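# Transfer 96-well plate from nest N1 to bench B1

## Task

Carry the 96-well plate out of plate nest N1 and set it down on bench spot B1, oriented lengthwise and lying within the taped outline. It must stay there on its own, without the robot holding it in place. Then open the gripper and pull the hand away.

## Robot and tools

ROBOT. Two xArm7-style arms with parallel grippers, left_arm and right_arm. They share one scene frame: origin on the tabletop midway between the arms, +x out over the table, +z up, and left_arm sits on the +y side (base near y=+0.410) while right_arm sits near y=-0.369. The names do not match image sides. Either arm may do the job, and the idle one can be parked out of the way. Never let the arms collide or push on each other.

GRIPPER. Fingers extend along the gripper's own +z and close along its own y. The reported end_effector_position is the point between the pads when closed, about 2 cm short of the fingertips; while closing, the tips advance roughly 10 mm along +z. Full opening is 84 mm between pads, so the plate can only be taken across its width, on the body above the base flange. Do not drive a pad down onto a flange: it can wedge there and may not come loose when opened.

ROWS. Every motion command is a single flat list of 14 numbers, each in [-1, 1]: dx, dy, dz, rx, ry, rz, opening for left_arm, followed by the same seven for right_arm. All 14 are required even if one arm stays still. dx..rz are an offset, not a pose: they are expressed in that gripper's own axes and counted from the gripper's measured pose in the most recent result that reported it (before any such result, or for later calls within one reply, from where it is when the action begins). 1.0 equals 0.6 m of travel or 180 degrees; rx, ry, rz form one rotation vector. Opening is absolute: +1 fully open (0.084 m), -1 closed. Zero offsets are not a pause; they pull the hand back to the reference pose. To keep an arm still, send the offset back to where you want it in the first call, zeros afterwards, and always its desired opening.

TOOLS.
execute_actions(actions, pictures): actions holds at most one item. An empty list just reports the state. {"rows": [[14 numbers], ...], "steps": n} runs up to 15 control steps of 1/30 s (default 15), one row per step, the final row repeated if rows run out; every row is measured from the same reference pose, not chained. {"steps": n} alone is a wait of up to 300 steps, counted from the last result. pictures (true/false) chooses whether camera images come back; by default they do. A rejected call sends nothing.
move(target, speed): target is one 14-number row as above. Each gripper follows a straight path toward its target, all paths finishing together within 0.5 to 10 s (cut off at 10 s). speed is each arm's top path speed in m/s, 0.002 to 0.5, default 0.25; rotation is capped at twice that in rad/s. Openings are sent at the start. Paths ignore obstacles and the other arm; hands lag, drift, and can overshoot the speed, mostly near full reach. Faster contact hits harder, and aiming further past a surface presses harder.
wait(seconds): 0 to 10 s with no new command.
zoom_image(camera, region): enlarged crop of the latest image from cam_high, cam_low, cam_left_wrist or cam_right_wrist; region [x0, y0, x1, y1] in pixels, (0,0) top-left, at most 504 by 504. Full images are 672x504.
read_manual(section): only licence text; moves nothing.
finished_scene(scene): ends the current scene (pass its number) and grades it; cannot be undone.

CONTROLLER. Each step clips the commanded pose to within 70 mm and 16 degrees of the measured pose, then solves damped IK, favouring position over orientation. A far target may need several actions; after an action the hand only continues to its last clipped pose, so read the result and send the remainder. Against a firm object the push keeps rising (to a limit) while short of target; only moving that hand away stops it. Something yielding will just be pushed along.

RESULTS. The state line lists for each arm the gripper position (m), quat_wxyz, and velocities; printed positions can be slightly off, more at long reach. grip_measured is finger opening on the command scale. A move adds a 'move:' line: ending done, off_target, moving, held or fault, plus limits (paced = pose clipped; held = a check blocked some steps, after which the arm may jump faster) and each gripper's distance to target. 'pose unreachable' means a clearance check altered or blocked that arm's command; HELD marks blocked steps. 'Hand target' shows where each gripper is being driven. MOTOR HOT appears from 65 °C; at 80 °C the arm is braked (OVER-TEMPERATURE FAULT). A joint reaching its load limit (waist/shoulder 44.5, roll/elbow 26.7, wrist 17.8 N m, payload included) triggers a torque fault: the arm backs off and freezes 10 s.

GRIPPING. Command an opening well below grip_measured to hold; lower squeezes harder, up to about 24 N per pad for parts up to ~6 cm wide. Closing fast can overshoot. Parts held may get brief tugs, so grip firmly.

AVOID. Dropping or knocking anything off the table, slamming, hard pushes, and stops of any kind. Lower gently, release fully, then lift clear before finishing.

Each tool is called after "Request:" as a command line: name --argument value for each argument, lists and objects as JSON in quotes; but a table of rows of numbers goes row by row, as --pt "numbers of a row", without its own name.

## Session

Request:
execute_actions --actions '[]'

Scene clock: 0.00 s of 8400.00 s.
left_arm: end_effector_position=(+0.3986, +0.3737, +0.2481) grip_measured=+1.00 end_effector_quat_wxyz=(-0.000, +0.999, -0.046, -0.002) end_effector_velocity=(-0.000, +0.000, +0.000) end_effector_angular_velocity=(-0.001, -0.001, +0.001) | right_arm: end_effector_position=(+0.6016, -0.2905, +0.1495) grip_measured=+1.00 end_effector_quat_wxyz=(+0.033, -0.028, +0.999, -0.011) end_effector_velocity=(+0.000, -0.001, -0.000) end_effector_angular_velocity=(-0.002, +0.000, -0.001)
Joint positions: left_arm=[-0.001 -0.25  -0.     0.915  0.     1.17  -0.001  0.084] | right_arm=[-0.179  0.31   0.174  1.26  -0.107  0.895 -2.974  0.084]
Joint velocities: left_arm=[ 0.001 -0.001 -0.    -0.    -0.001 -0.    -0.001  0.   ] | right_arm=[-0.002  0.    -0.     0.    -0.002  0.001  0.     0.   ]
Hand target (left_arm): +0.399, +0.374, +0.248; -0.000, +0.999, -0.046, -0.002
Hand target (right_arm): +0.602, -0.291, +0.150; +0.033, -0.028, +0.999, -0.011
camera_calibration (this result's frames):
cam_right_wrist: T_world_to_cam=[[-0.0576964, 0.997476, -0.0413785, 0.368059], [0.994256, 0.0611539, 0.0878375, -0.531373], [0.0901463, -0.0360729, -0.995275, 0.217166], [0, 0, 0, 1]] pos_world=[0.529979, -0.326801, 0.278044]

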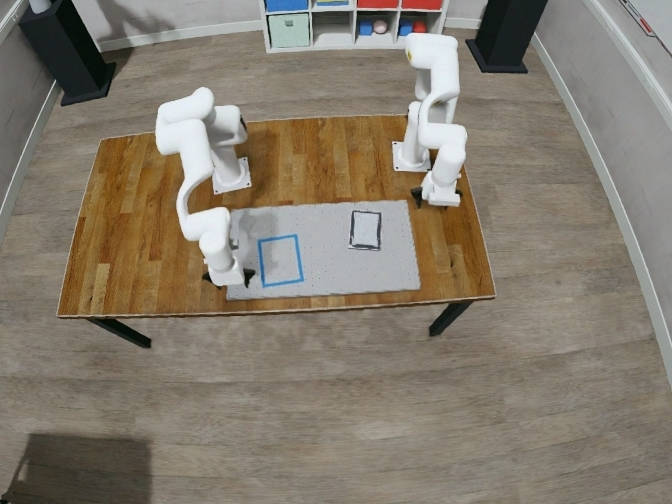

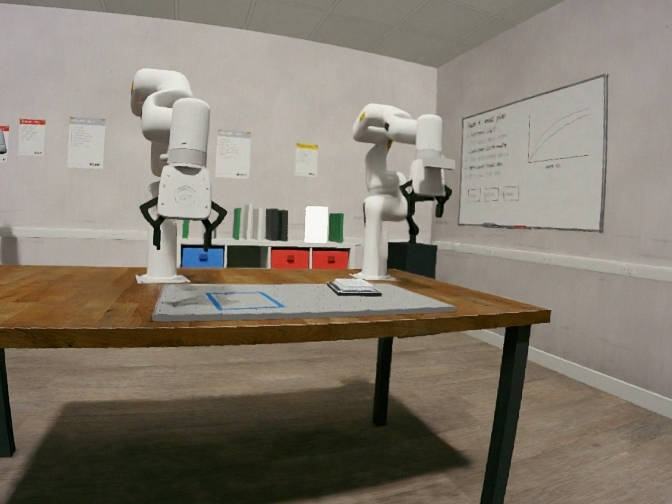

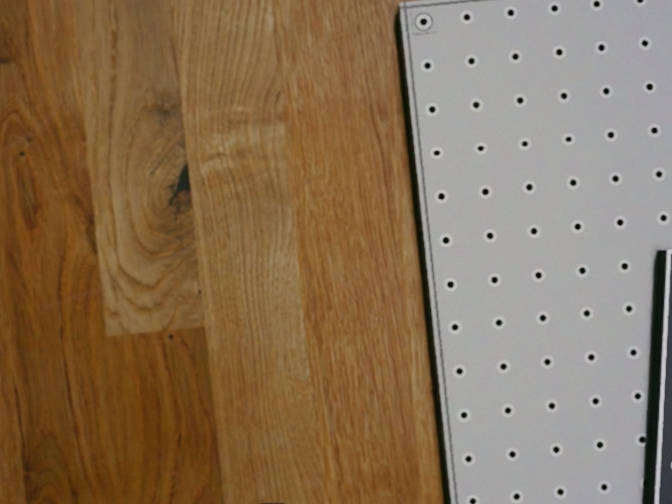

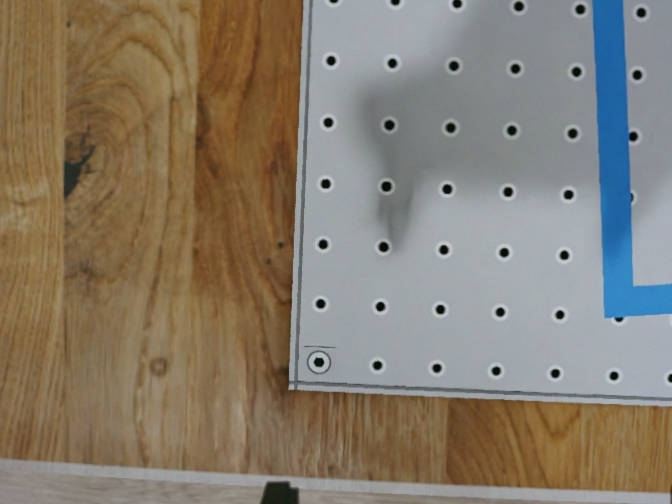

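Request:
zoom_image --camera "cam_high" --region '[220, 190, 430, 310]'

Region (220, 190, 430, 310) of cam_high's 672x504 image, scaled by 2.400, with more detail than that image has; it fills the top 288 rows of this view, and the rest is white.

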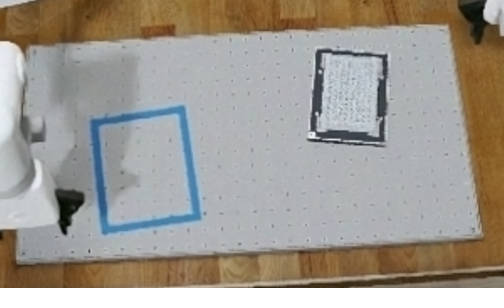

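Request:
move --target '[0, -0.25, 0, 0, 0, 0, 1, 0.3541, 0.7913, 0.0323, -0.0054, 0.0215, 0.0651, 1]' --speed 0.3

Request:
zoom_image --camera "cam_right_wrist" --region '[250, 210, 672, 504]'

Scene clock: 57.33 s of 8400.00 s.
left_arm: end_effector_position=(+0.4124, +0.5228, +0.2481) grip_measured=+1.00 end_effector_quat_wxyz=(-0.000, +0.999, -0.046, -0.002) end_effector_velocity=(-0.000, +0.000, -0.000) end_effector_angular_velocity=(-0.001, +0.000, +0.002) | right_arm: end_effector_position=(+0.3667, +0.1701, +0.1053) grip_measured=+1.00 end_effector_quat_wxyz=(+0.002, +0.075, +0.997, -0.001) end_effector_velocity=(-0.001, +0.001, -0.001) end_effector_angular_velocity=(-0.002, +0.002, +0.001)
Joint positions: left_arm=[ 0.138 -0.162  0.207  1.005  0.038  1.168  0.328  0.084] | right_arm=[ 0.564  0.675  0.409  1.657 -0.297  1.042 -1.775  0.084]
Joint velocities: left_arm=[ 0.    -0.     0.001 -0.    -0.    -0.    -0.     0.   ] | right_arm=[ 0.005  0.006 -0.001  0.008 -0.     0.005  0.002 -0.   ]
Hand target (left_arm): +0.412, +0.523, +0.248; -0.000, +0.999, -0.046, -0.002
Hand target (right_arm): +0.366, +0.170, +0.105; +0.002, +0.074, +0.997, -0.001
Off the commanded pose (left_arm): 0.000 m, 0 deg.
Off the commanded pose (right_arm): 0.002 m, 0 deg.
After step 90, 51.87 s passed at rest.
move: done
camera_calibration (this result's frames):
cam_left_wrist: T_world_to_cam=[[-0.109743, -0.993895, 0.0113996, 0.596396], [-0.993957, 0.109766, 0.00135224, 0.418752], [-0.00259526, -0.0111823, -0.999934, 0.385772], [0, 0, 0, 1]] pos_world=[0.482673, 0.551104, 0.378382]
cam_right_wrist: T_world_to_cam=[[0.144771, 0.9893, -0.0180541, -0.182105], [0.98919, -0.144277, 0.0262168, -0.278813], [0.0233316, -0.0216544, -0.999493, 0.233415], [0, 0, 0, 1]] pos_world=[0.296717, 0.144985, 0.237319]

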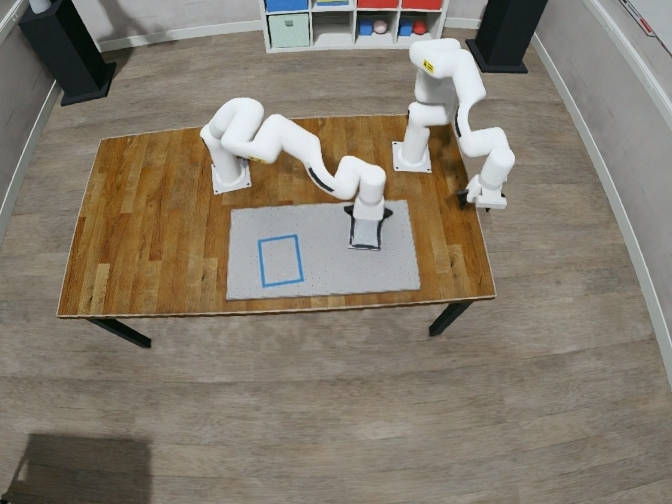

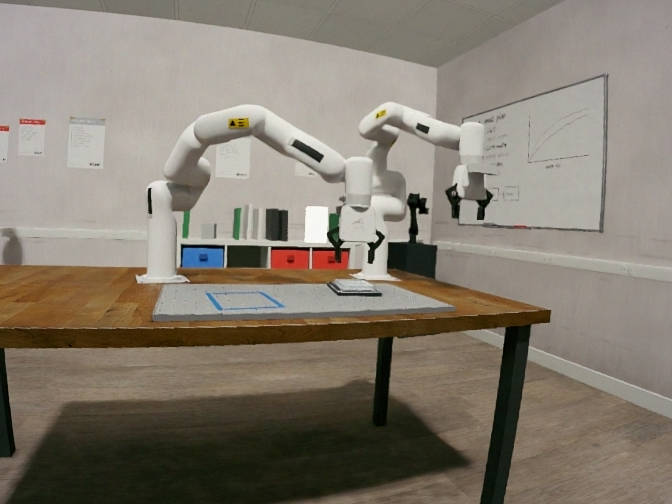

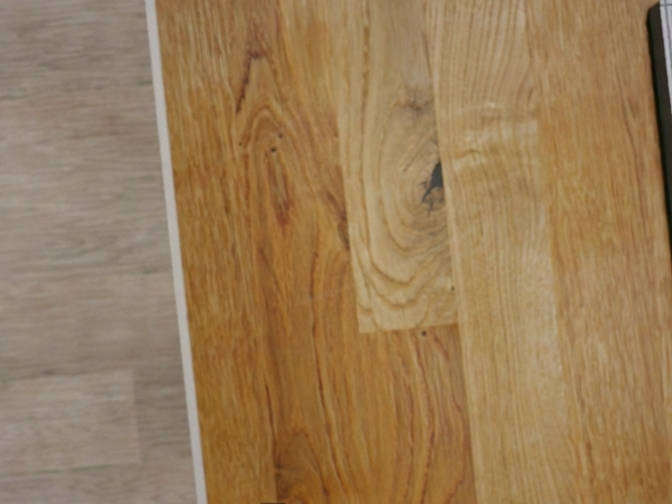

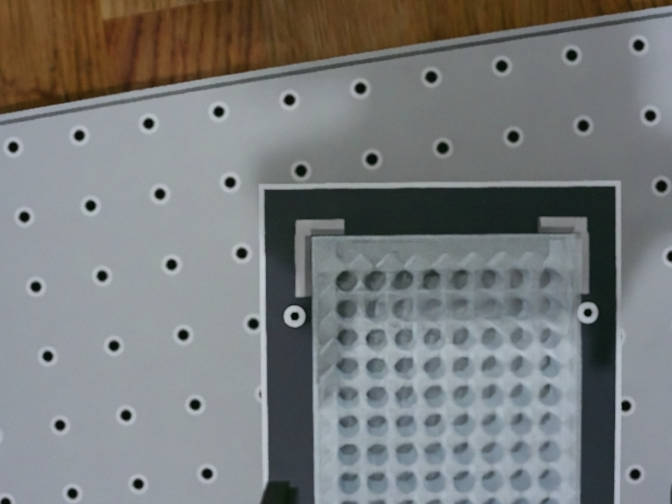

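Region (250, 210, 672, 504) of cam_right_wrist's 672x504 image, scaled by 1.194, with more detail than that image has; it fills the top 351 rows of this view, and the rest is white.

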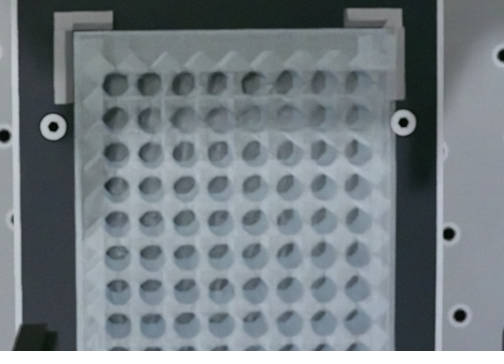

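Request:
move --target '[0, 0, 0, 0, 0, 0, 1, 0.014, 0.0015, 0.082, 0, 0, -0.0042, 1]' --speed 0.1

Request:
zoom_image --camera "cam_right_wrist" --region '[250, 420, 376, 504]'

Request:
zoom_image --camera "cam_right_wrist" --region '[546, 420, 672, 504]'

Request:
zoom_image --camera "cam_low" --region '[310, 250, 406, 305]'

Scene clock: 91.07 s of 8400.00 s.
left_arm: end_effector_position=(+0.4124, +0.5228, +0.2481) grip_measured=+1.00 end_effector_quat_wxyz=(-0.000, +0.999, -0.046, -0.002) end_effector_velocity=(+0.000, +0.000, +0.000) end_effector_angular_velocity=(+0.000, -0.000, +0.000) | right_arm: end_effector_position=(+0.3589, +0.1726, +0.0570) grip_measured=+1.00 end_effector_quat_wxyz=(+0.002, +0.068, +0.998, -0.000) end_effector_velocity=(-0.002, +0.002, -0.002) end_effector_angular_velocity=(+0.002, -0.000, +0.003)
Joint positions: left_arm=[ 0.138 -0.162  0.207  1.005  0.038  1.168  0.328  0.084] | right_arm=[ 0.581  0.738  0.393  1.613 -0.33   0.939 -1.754  0.084]
Joint velocities: left_arm=[ 0.001  0.001 -0.001  0.001  0.    -0.    -0.001 -0.   ] | right_arm=[ 0.003  0.004  0.001 -0.001 -0.003 -0.006  0.002 -0.   ]
Hand target (left_arm): +0.412, +0.523, +0.248; -0.000, +0.999, -0.046, -0.002
Hand target (right_arm): +0.359, +0.172, +0.056; +0.002, +0.068, +0.998, -0.001
Off the commanded pose (left_arm): 0.000 m, 0 deg.
Off the commanded pose (right_arm): 0.001 m, 0 deg.
After step 90, 29.83 s passed at rest.
move: done
camera_calibration (this result's frames):
cam_left_wrist: T_world_to_cam=[[-0.109742, -0.993895, 0.0113998, 0.596396], [-0.993957, 0.109764, 0.00135239, 0.418752], [-0.00259542, -0.0111825, -0.999934, 0.385772], [0, 0, 0, 1]] pos_world=[0.482672, 0.551105, 0.378382]
cam_right_wrist: T_world_to_cam=[[0.13182, 0.991129, -0.0169464, -0.180042], [0.990983, -0.131348, 0.0264661, -0.272404], [0.0240054, -0.0202823, -0.999506, 0.184897], [0, 0, 0, 1]] pos_world=[0.289242, 0.146415, 0.188965]

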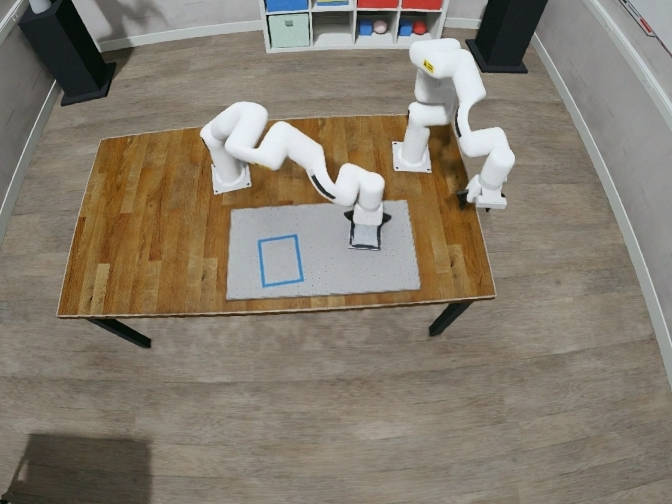

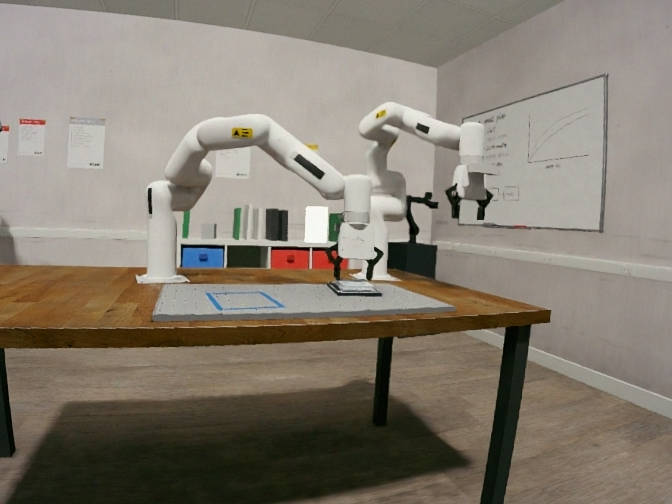

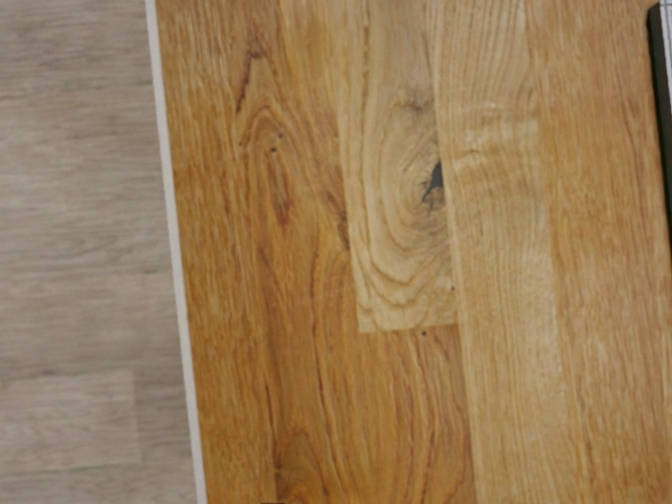

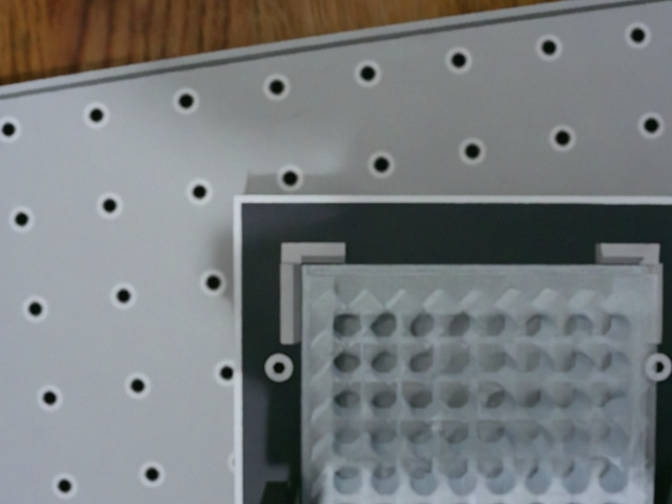

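Region (250, 420, 376, 504) of cam_right_wrist's 672x504 image, scaled by 4.000, with more detail than that image has.

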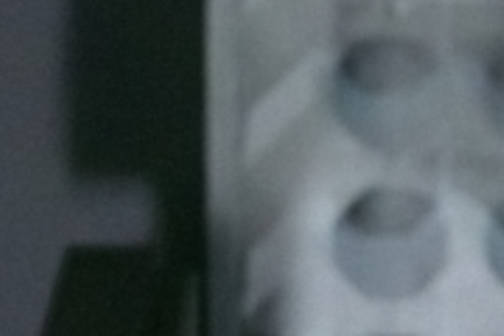

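Region (546, 420, 672, 504) of cam_right_wrist's 672x504 image, scaled by 4.000, with more detail than that image has.

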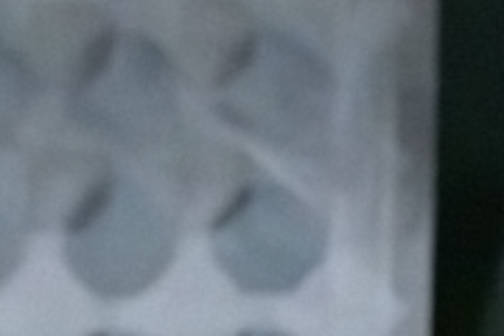

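Region (310, 250, 406, 305) of cam_low's 672x504 image, scaled by 5.250, with more detail than that image has; it fills the top 289 rows of this view, and the rest is white.

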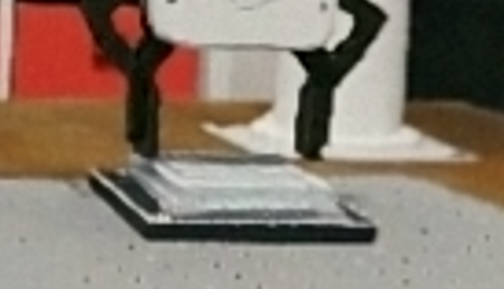

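Request:
move --target '[0, 0, 0, 0, 0, 0, 1, 0, 0.0013, 0.003, 0, 0, 0, 1]' --speed 0.01

Request:
move --target '[0, 0, 0, 0, 0, 0, 1, 0, 0, 0.018, 0, 0, 0, 1]' --speed 0.015

Request:
zoom_image --camera "cam_right_wrist" --region '[250, 420, 376, 504]'

Request:
zoom_image --camera "cam_low" --region '[310, 250, 406, 305]'

Scene clock: 126.00 s of 8400.00 s.
left_arm: end_effector_position=(+0.4124, +0.5228, +0.2481) grip_measured=+1.00 end_effector_quat_wxyz=(-0.000, +0.999, -0.046, -0.002) end_effector_velocity=(-0.000, +0.001, -0.000) end_effector_angular_velocity=(+0.001, +0.001, +0.000) | right_arm: end_effector_position=(+0.3590, +0.1734, +0.0552) grip_measured=+1.00 end_effector_quat_wxyz=(+0.002, +0.068, +0.998, -0.000) end_effector_velocity=(+0.001, +0.000, -0.000) end_effector_angular_velocity=(+0.001, -0.000, -0.001)
Joint positions: left_arm=[ 0.138 -0.162  0.207  1.005  0.038  1.168  0.328  0.084] | right_arm=[ 0.583  0.743  0.392  1.616 -0.331  0.938 -1.753  0.084]
Joint velocities: left_arm=[-0.001  0.     0.001 -0.     0.001 -0.    -0.     0.   ] | right_arm=[-0.001  0.001  0.001  0.002 -0.001 -0.     0.001  0.   ]
Hand target (left_arm): +0.412, +0.523, +0.248; -0.000, +0.999, -0.046, -0.002
Hand target (right_arm): +0.359, +0.173, +0.055; +0.002, +0.068, +0.998, -0.000
Off the commanded pose (left_arm): 0.000 m, 0 deg.
Off the commanded pose (right_arm): 0.000 m, 0 deg.
After step 90, 31.23 s passed at rest.
move: done
camera_calibration (this result's frames):
cam_left_wrist: T_world_to_cam=[[-0.109741, -0.993895, 0.0113999, 0.596396], [-0.993957, 0.109764, 0.00135235, 0.418752], [-0.00259539, -0.0111826, -0.999934, 0.385772], [0, 0, 0, 1]] pos_world=[0.482672, 0.551105, 0.378382]
cam_right_wrist: T_world_to_cam=[[0.13181, 0.991129, -0.0169969, -0.180812], [0.990985, -0.131338, 0.0264234, -0.272354], [0.0239567, -0.0203266, -0.999506, 0.183154], [0, 0, 0, 1]] pos_world=[0.289343, 0.14716, 0.187187]

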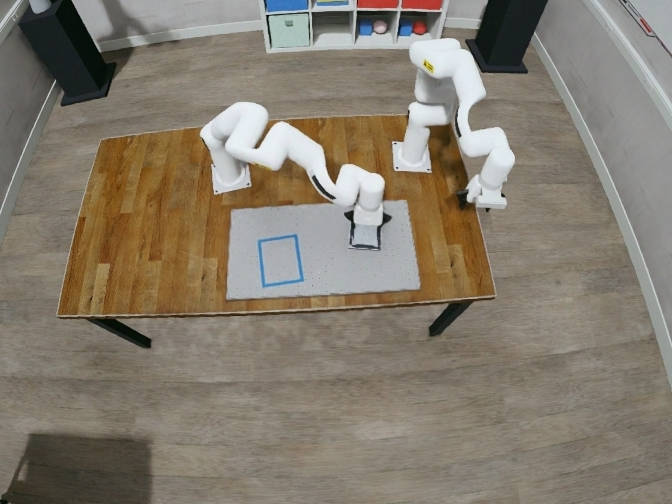

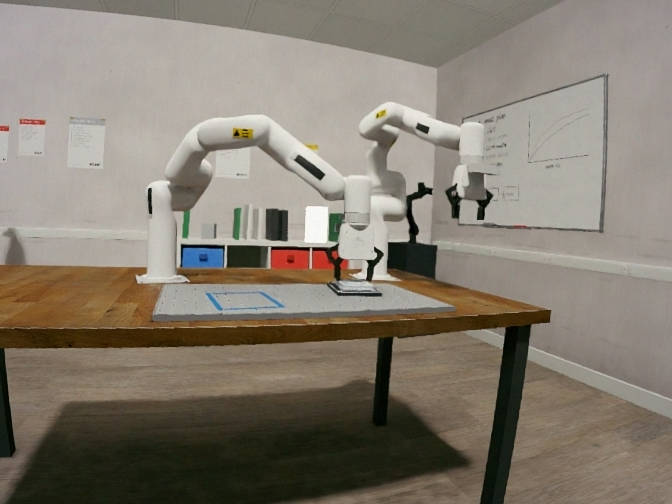

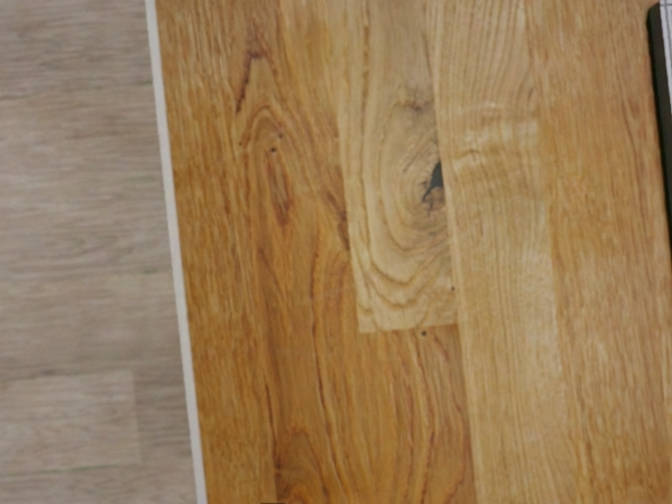

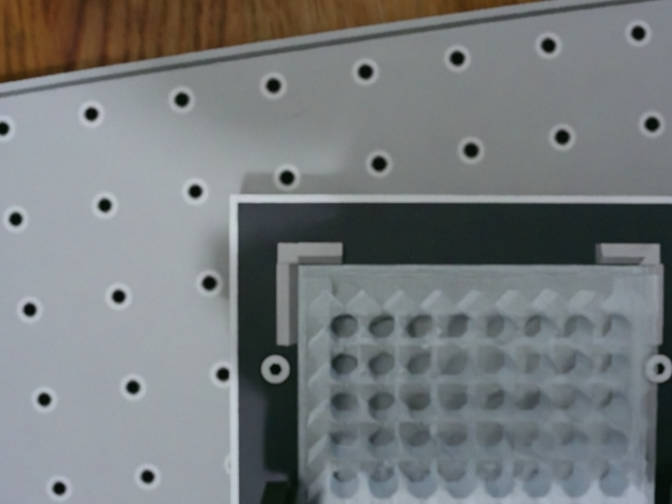

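Scene clock: 126.97 s of 8400.00 s.
left_arm: end_effector_position=(+0.4124, +0.5228, +0.2481) grip_measured=+1.00 end_effector_quat_wxyz=(-0.000, +0.999, -0.046, -0.002) end_effector_velocity=(+0.000, +0.000, +0.001) end_effector_angular_velocity=(+0.001, -0.001, -0.000) | right_arm: end_effector_position=(+0.3590, +0.1734, +0.0445) grip_measured=+1.00 end_effector_quat_wxyz=(+0.002, +0.068, +0.998, -0.000) end_effector_velocity=(+0.001, +0.001, +0.000) end_effector_angular_velocity=(+0.004, -0.002, -0.001)
Joint positions: left_arm=[ 0.138 -0.162  0.207  1.005  0.038  1.168  0.328  0.084] | right_arm=[ 0.586  0.76   0.386  1.613 -0.338  0.918 -1.749  0.084]
Joint velocities: left_arm=[ 0.    -0.001  0.     0.001  0.001 -0.     0.    -0.   ] | right_arm=[-0.     0.001  0.     0.002 -0.001 -0.003  0.001  0.   ]
Hand target (left_arm): +0.412, +0.523, +0.248; -0.000, +0.999, -0.046, -0.002
Hand target (right_arm): +0.359, +0.173, +0.044; +0.002, +0.068, +0.998, -0.000
Off the commanded pose (left_arm): 0.000 m, 0 deg.
Off the commanded pose (right_arm): 0.000 m, 0 deg.
move: done
camera_calibration (this result's frames):
cam_left_wrist: T_world_to_cam=[[-0.109741, -0.993895, 0.0113998, 0.596396], [-0.993957, 0.109764, 0.00135231, 0.418752], [-0.00259534, -0.0111825, -0.999934, 0.385772], [0, 0, 0, 1]] pos_world=[0.482672, 0.551105, 0.378382]
cam_right_wrist: T_world_to_cam=[[0.1318, 0.99113, -0.0170457, -0.181001], [0.990989, -0.131329, 0.0263225, -0.272094], [0.0238504, -0.0203614, -0.999508, 0.172547], [0, 0, 0, 1]] pos_world=[0.289383, 0.147175, 0.176539]

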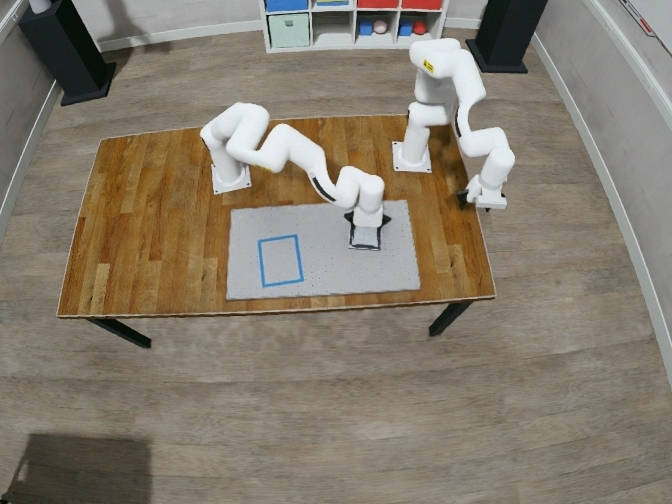

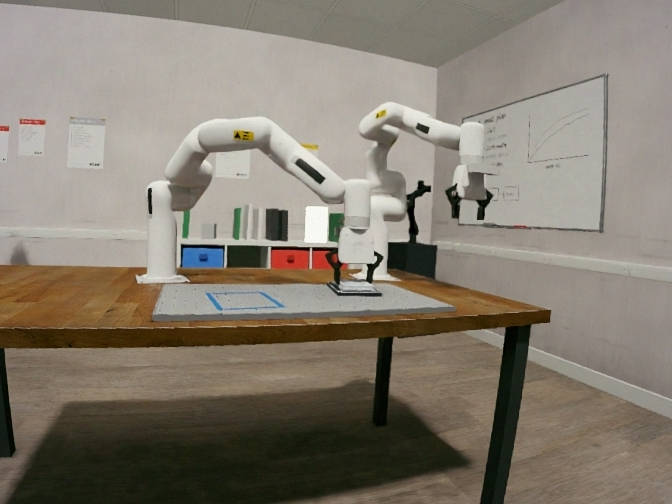

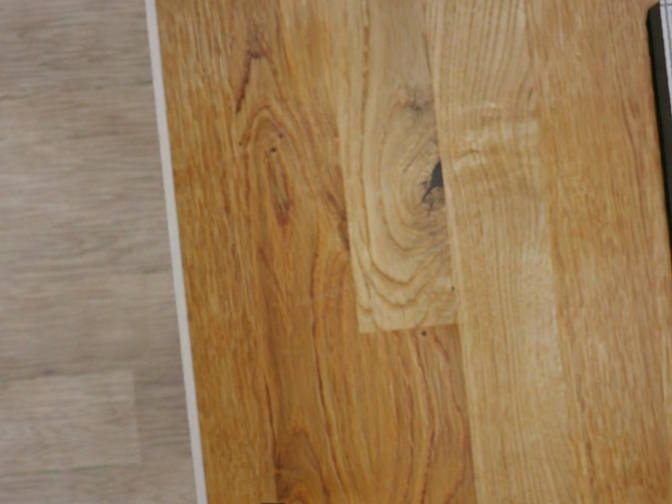

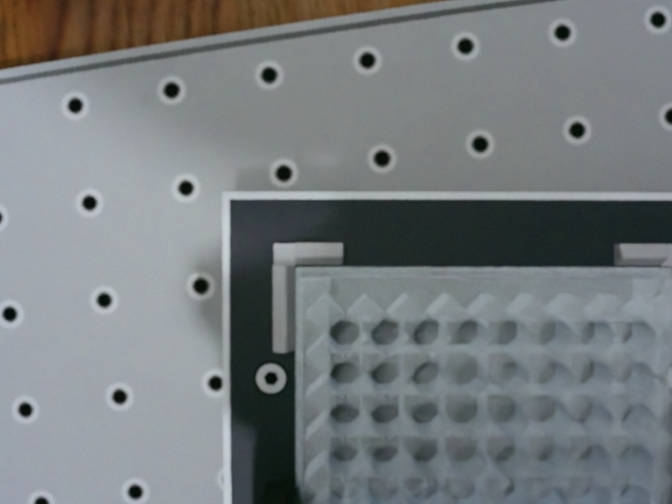

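Region (250, 420, 376, 504) of cam_right_wrist's 672x504 image, scaled by 4.000, with more detail than that image has.

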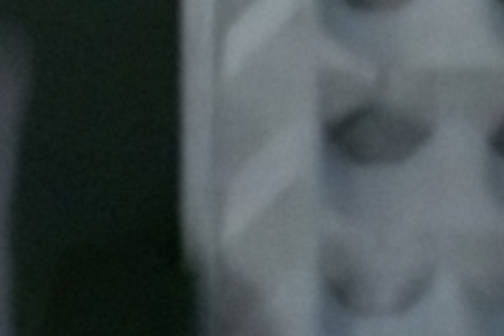

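Region (310, 250, 406, 305) of cam_low's 672x504 image, scaled by 5.250, with more detail than that image has; it fills the top 289 rows of this view, and the rest is white.

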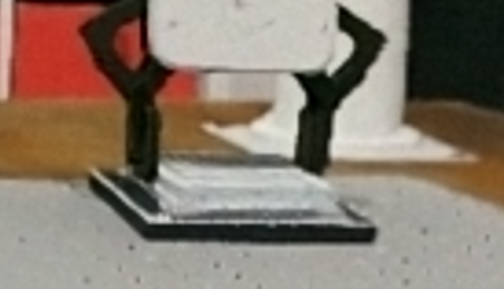

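Request:
move --target '[0, 0, 0, 0, 0, 0, 1, 0, -0.0007, 0.0018, 0, 0, 0, 1]' --speed 0.005

Request:
execute_actions --actions '[{"rows": [[0,0,0,0,0,0,1, 0,0,0,0,0,0,0.94],[0,0,0,0,0,0,1, 0,0,0,0,0,0,0.9],[0,0,0,0,0,0,1, 0,0,0,0,0,0,0.86],[0,0,0,0,0,0,1, 0,0,0,0,0,0,0.8],[0,0,0,0,0,0,1, 0,0,0,0,0,0,0.75],[0,0,0,0,0,0,1, 0,0,0,0,0,0,0.7],[0,0,0,0,0,0,1, 0,0,0,0,0,0,0.6],[0,0,0,0,0,0,1, 0,0,0,0,0,0,0.5],[0,0,0,0,0,0,1, 0,0,0,0,0,0,0.4],[0,0,0,0,0,0,1, 0,0,0,0,0,0,0.2],[0,0,0,0,0,0,1, 0,0,0,0,0,0,0.0],[0,0,0,0,0,0,1, 0,0,0,0,0,0,-0.2],[0,0,0,0,0,0,1, 0,0,0,0,0,0,-0.4],[0,0,0,0,0,0,1, 0,0,0,0,0,0,-0.6],[0,0,0,0,0,0,1, 0,0,0,0,0,0,-0.6]], "steps": 15}]' --pictures false

Request:
move --target '[0, 0, 0, 0, 0, 0, 1, 0, 0, -0.05, 0, 0, 0, -0.6]' --speed 0.04

Request:
move --target '[0, 0, 0, 0, 0, 0, 1, -0.2407, -0.5171, 0, 0, 0, -0.0828, -0.6]' --speed 0.18

Scene clock: 154.33 s of 8400.00 s.
left_arm: end_effector_position=(+0.4124, +0.5228, +0.2481) grip_measured=+1.00 end_effector_quat_wxyz=(-0.000, +0.999, -0.046, -0.002) end_effector_velocity=(+0.000, -0.000, -0.001) end_effector_angular_velocity=(-0.001, +0.001, -0.001) | right_arm: end_effector_position=(+0.3590, +0.1730, +0.0435) grip_measured=+1.00 end_effector_quat_wxyz=(+0.002, +0.068, +0.998, -0.000) end_effector_velocity=(-0.002, +0.001, -0.000) end_effector_angular_velocity=(+0.002, +0.002, +0.002)
Joint positions: left_arm=[ 0.138 -0.162  0.207  1.005  0.038  1.168  0.328  0.084] | right_arm=[ 0.585  0.761  0.386  1.611 -0.338  0.915 -1.749  0.084]
Joint velocities: left_arm=[-0.001  0.001  0.001 -0.    -0.001 -0.     0.001  0.   ] | right_arm=[ 0.002  0.     0.001 -0.001  0.002 -0.002 -0.    -0.   ]
Hand target (left_arm): +0.412, +0.523, +0.248; -0.000, +0.999, -0.046, -0.002
Hand target (right_arm): +0.359, +0.173, +0.043; +0.002, +0.068, +0.998, -0.000
Off the commanded pose (left_arm): 0.000 m, 0 deg.
Off the commanded pose (right_arm): 0.000 m, 0 deg.
After step 90, 23.67 s passed at rest.
move: done
camera_calibration (this result's frames):
cam_left_wrist: T_world_to_cam=[[-0.109741, -0.993895, 0.0113999, 0.596396], [-0.993957, 0.109763, 0.00135226, 0.418753], [-0.0025953, -0.0111826, -0.999934, 0.385772], [0, 0, 0, 1]] pos_world=[0.482672, 0.551105, 0.378382]
cam_right_wrist: T_world_to_cam=[[0.131801, 0.991129, -0.0170739, -0.180606], [0.99099, -0.131329, 0.0263071, -0.272066], [0.0238315, -0.0203874, -0.999508, 0.171488], [0, 0, 0, 1]] pos_world=[0.289331, 0.14677, 0.175477]

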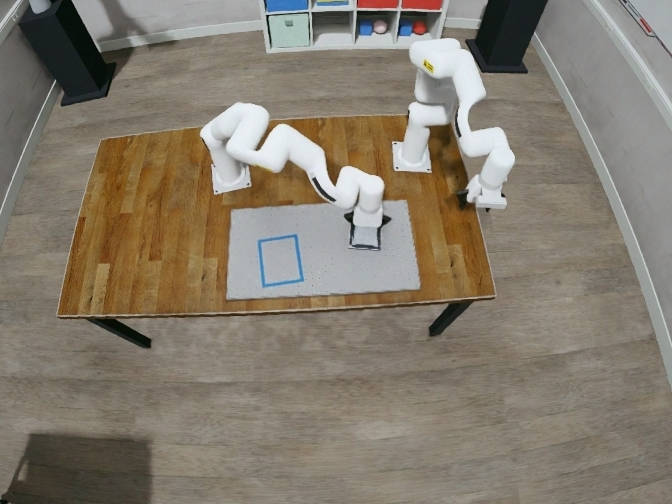

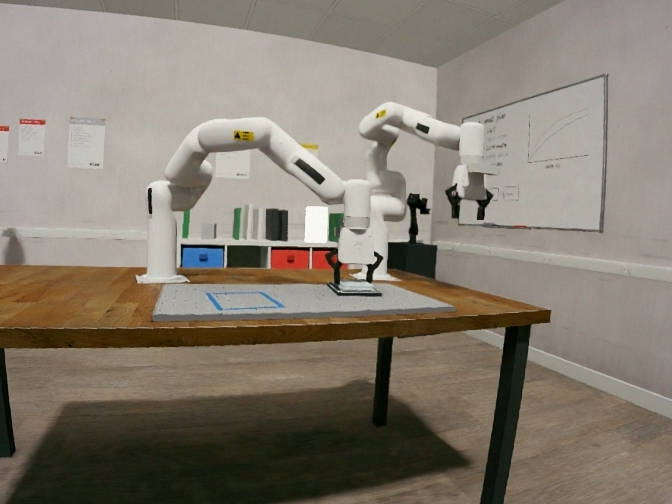

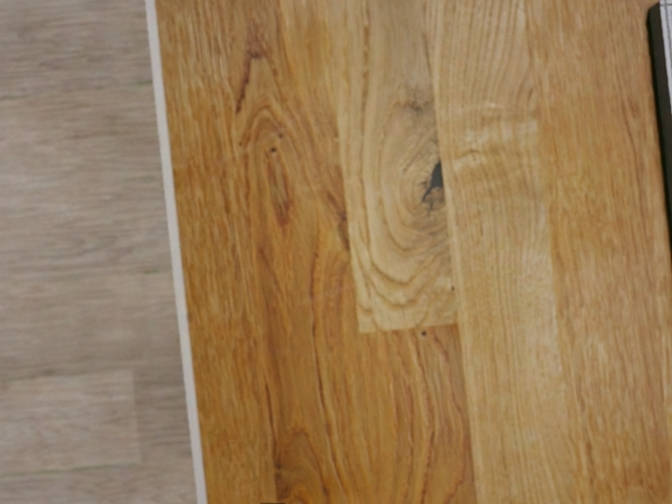

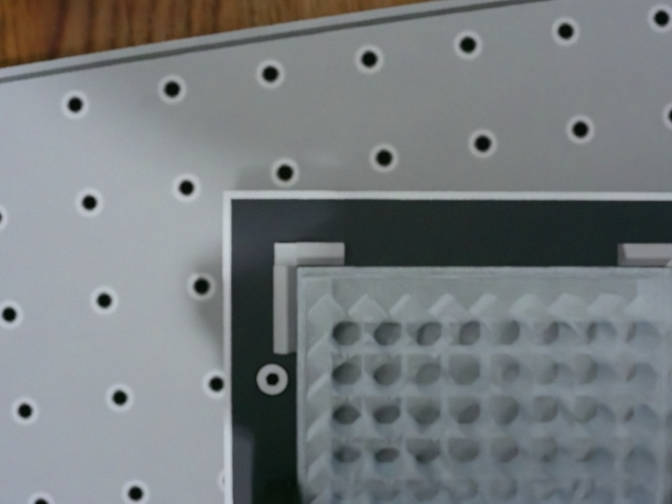

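Scene clock: 154.83 s of 8400.00 s.
left_arm: end_effector_position=(+0.4124, +0.5228, +0.2481) grip_measured=+1.00 end_effector_quat_wxyz=(-0.000, +0.999, -0.046, -0.002) end_effector_velocity=(+0.000, -0.000, +0.000) end_effector_angular_velocity=(-0.001, -0.001, -0.001) | right_arm: end_effector_position=(+0.3590, +0.1731, +0.0436) grip_measured=+0.93 end_effector_quat_wxyz=(+0.002, +0.068, +0.998, -0.000) end_effector_velocity=(-0.000, +0.000, -0.000) end_effector_angular_velocity=(+0.000, +0.001, +0.000)
Joint positions: left_arm=[ 0.138 -0.162  0.207  1.005  0.038  1.168  0.328  0.084] | right_arm=[ 0.585  0.761  0.386  1.611 -0.338  0.915 -1.749  0.082]
Joint velocities: left_arm=[-0.     0.     0.     0.    -0.001 -0.     0.002  0.   ] | right_arm=[ 0.001 -0.    -0.    -0.     0.001 -0.    -0.     0.   ]
Hand target (left_arm): +0.412, +0.523, +0.248; -0.000, +0.999, -0.046, -0.002
Hand target (right_arm): +0.359, +0.173, +0.043; +0.002, +0.068, +0.998, -0.000
Off the commanded pose (left_arm): 0.000 m, 0 deg.
Off the commanded pose (right_arm): 0.000 m, 0 deg.
Steps of this call (steps 1 to 15: all 15 steps of this action). Readings (end_effector_position):
1: left_arm (+0.4124, +0.5228, +0.2481) | right_arm (+0.3590, +0.1730, +0.0435)
2: left_arm (+0.4124, +0.5228, +0.2481) | right_arm (+0.3590, +0.1730, +0.0435)
4: left_arm (+0.4124, +0.5228, +0.2481) | right_arm (+0.3591, +0.1731, +0.0438)
8: left_arm (+0.4124, +0.5228, +0.2481) | right_arm (+0.3590, +0.1731, +0.0437)
15: the state above

Scene clock: 156.13 s of 8400.00 s.
left_arm: end_effector_position=(+0.4124, +0.5228, +0.2481) grip_measured=+1.00 end_effector_quat_wxyz=(-0.000, +0.999, -0.046, -0.002) end_effector_velocity=(-0.000, -0.000, -0.001) end_effector_angular_velocity=(+0.000, +0.002, -0.002) | right_arm: end_effector_position=(+0.3589, +0.1728, +0.0731) grip_measured=+0.93 end_effector_quat_wxyz=(+0.002, +0.068, +0.998, -0.000) end_effector_velocity=(+0.001, -0.002, -0.000) end_effector_angular_velocity=(-0.006, +0.001, -0.003)
Joint positions: left_arm=[ 0.138 -0.162  0.207  1.005  0.038  1.168  0.328  0.084] | right_arm=[ 0.577  0.714  0.401  1.622 -0.319  0.972 -1.76   0.082]
Joint velocities: left_arm=[-0.     0.001 -0.    -0.     0.001  0.     0.001  0.   ] | right_arm=[-0.001 -0.001 -0.003 -0.001  0.001  0.005 -0.001  0.   ]
Hand target (left_arm): +0.412, +0.523, +0.248; -0.000, +0.999, -0.046, -0.002
Hand target (right_arm): +0.359, +0.173, +0.074; +0.002, +0.068, +0.998, -0.000
Off the commanded pose (left_arm): 0.000 m, 0 deg.
Off the commanded pose (right_arm): 0.001 m, 0 deg.
move: done
camera_calibration (this result's frames):
cam_left_wrist: T_world_to_cam=[[-0.109741, -0.993895, 0.0114, 0.596396], [-0.993957, 0.109763, 0.00135179, 0.418753], [-0.00259485, -0.0111828, -0.999934, 0.385772], [0, 0, 0, 1]] pos_world=[0.482672, 0.551106, 0.378382]
cam_right_wrist: T_world_to_cam=[[0.131833, 0.991122, -0.0172291, -0.179965], [0.990983, -0.131354, 0.0264486, -0.272758], [0.0239507, -0.0205605, -0.999502, 0.201149], [0, 0, 0, 1]] pos_world=[0.289206, 0.146675, 0.205163]

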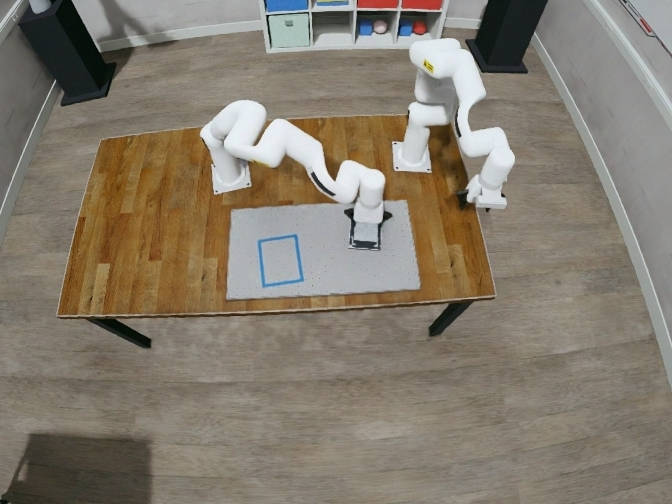

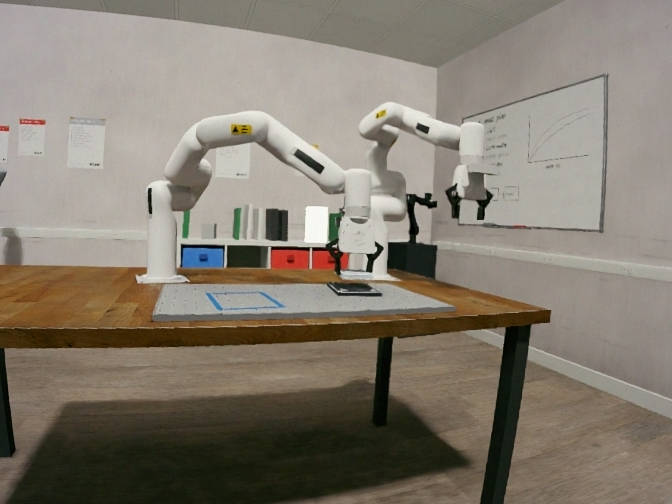

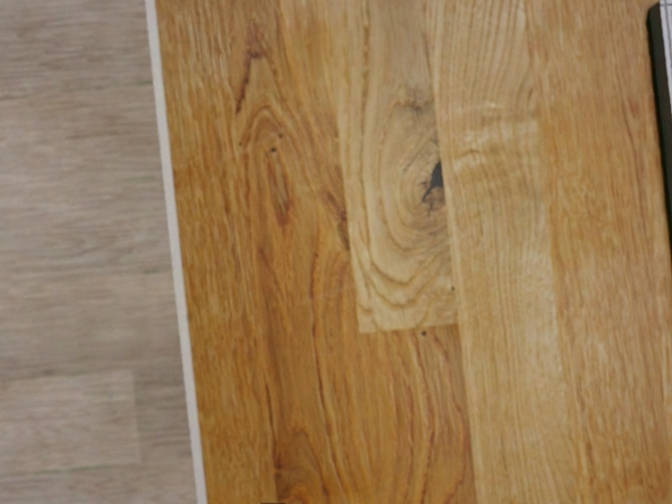

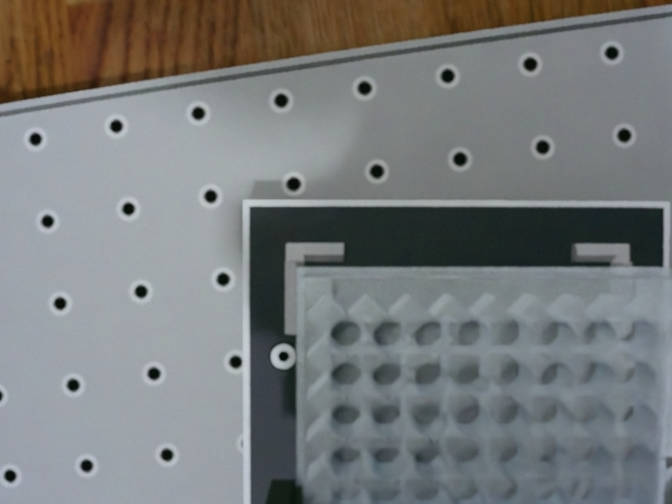

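Scene clock: 158.53 s of 8400.00 s.
left_arm: end_effector_position=(+0.4124, +0.5228, +0.2481) grip_measured=+1.00 end_effector_quat_wxyz=(-0.000, +0.999, -0.046, -0.002) end_effector_velocity=(-0.000, +0.001, -0.000) end_effector_angular_velocity=(+0.000, +0.000, +0.003) | right_arm: end_effector_position=(+0.4585, -0.1531, +0.0725) grip_measured=+0.93 end_effector_quat_wxyz=(+0.001, -0.062, +0.998, -0.001) end_effector_velocity=(+0.002, -0.007, -0.000) end_effector_angular_velocity=(+0.003, +0.003, -0.005)
Joint positions: left_arm=[ 0.138 -0.162  0.207  1.005  0.038  1.168  0.328  0.084] | right_arm=[-0.036  0.212  0.354  0.871 -0.12   0.674 -2.688  0.082]
Joint velocities: left_arm=[ 0.     0.001  0.002  0.     0.001 -0.    -0.001 -0.   ] | right_arm=[-0.012 -0.002 -0.004 -0.003  0.009 -0.001 -0.018  0.   ]
Hand target (left_arm): +0.412, +0.523, +0.248; -0.000, +0.999, -0.046, -0.002
Hand target (right_arm): +0.459, -0.154, +0.073; +0.001, -0.062, +0.998, -0.001
Off the commanded pose (left_arm): 0.000 m, 0 deg.
Off the commanded pose (right_arm): 0.002 m, 0 deg.
move: done
camera_calibration (this result's frames):
cam_left_wrist: T_world_to_cam=[[-0.109741, -0.993895, 0.0113999, 0.596396], [-0.993957, 0.109763, 0.0013517, 0.418753], [-0.00259474, -0.0111827, -0.999934, 0.385772], [0, 0, 0, 1]] pos_world=[0.482672, 0.551105, 0.378382]
cam_right_wrist: T_world_to_cam=[[-0.128695, 0.991518, -0.0181559, 0.249483], [0.991331, 0.129117, 0.0243223, -0.374387], [0.0264602, -0.0148683, -0.999539, 0.191135], [0, 0, 0, 1]] pos_world=[0.398191, -0.196185, 0.204683]

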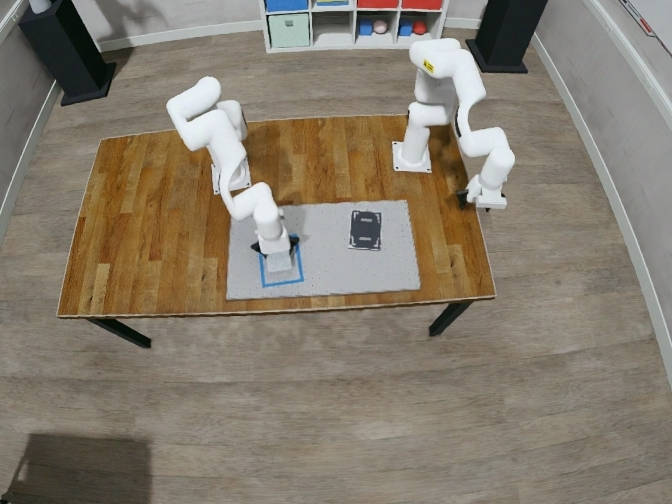

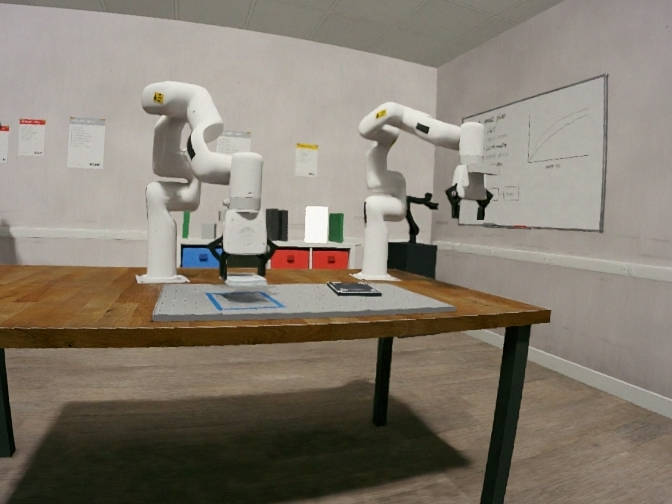

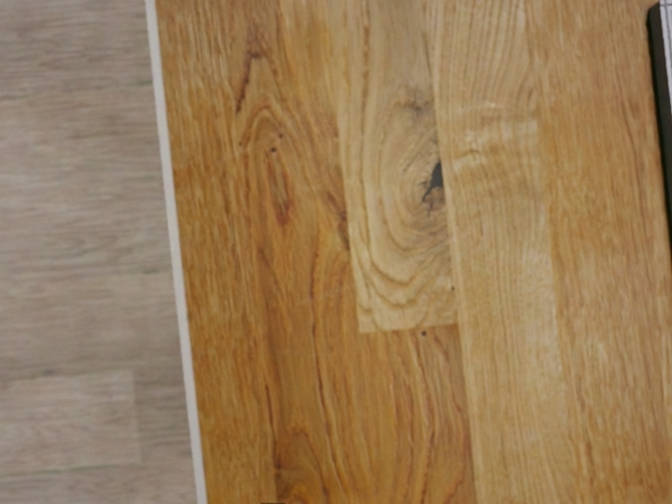

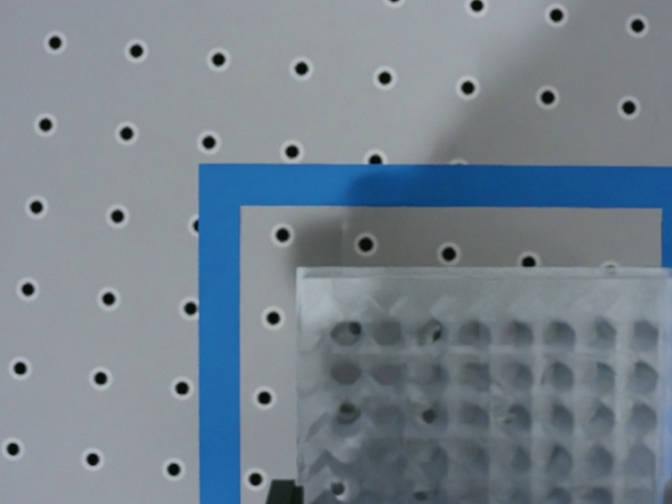

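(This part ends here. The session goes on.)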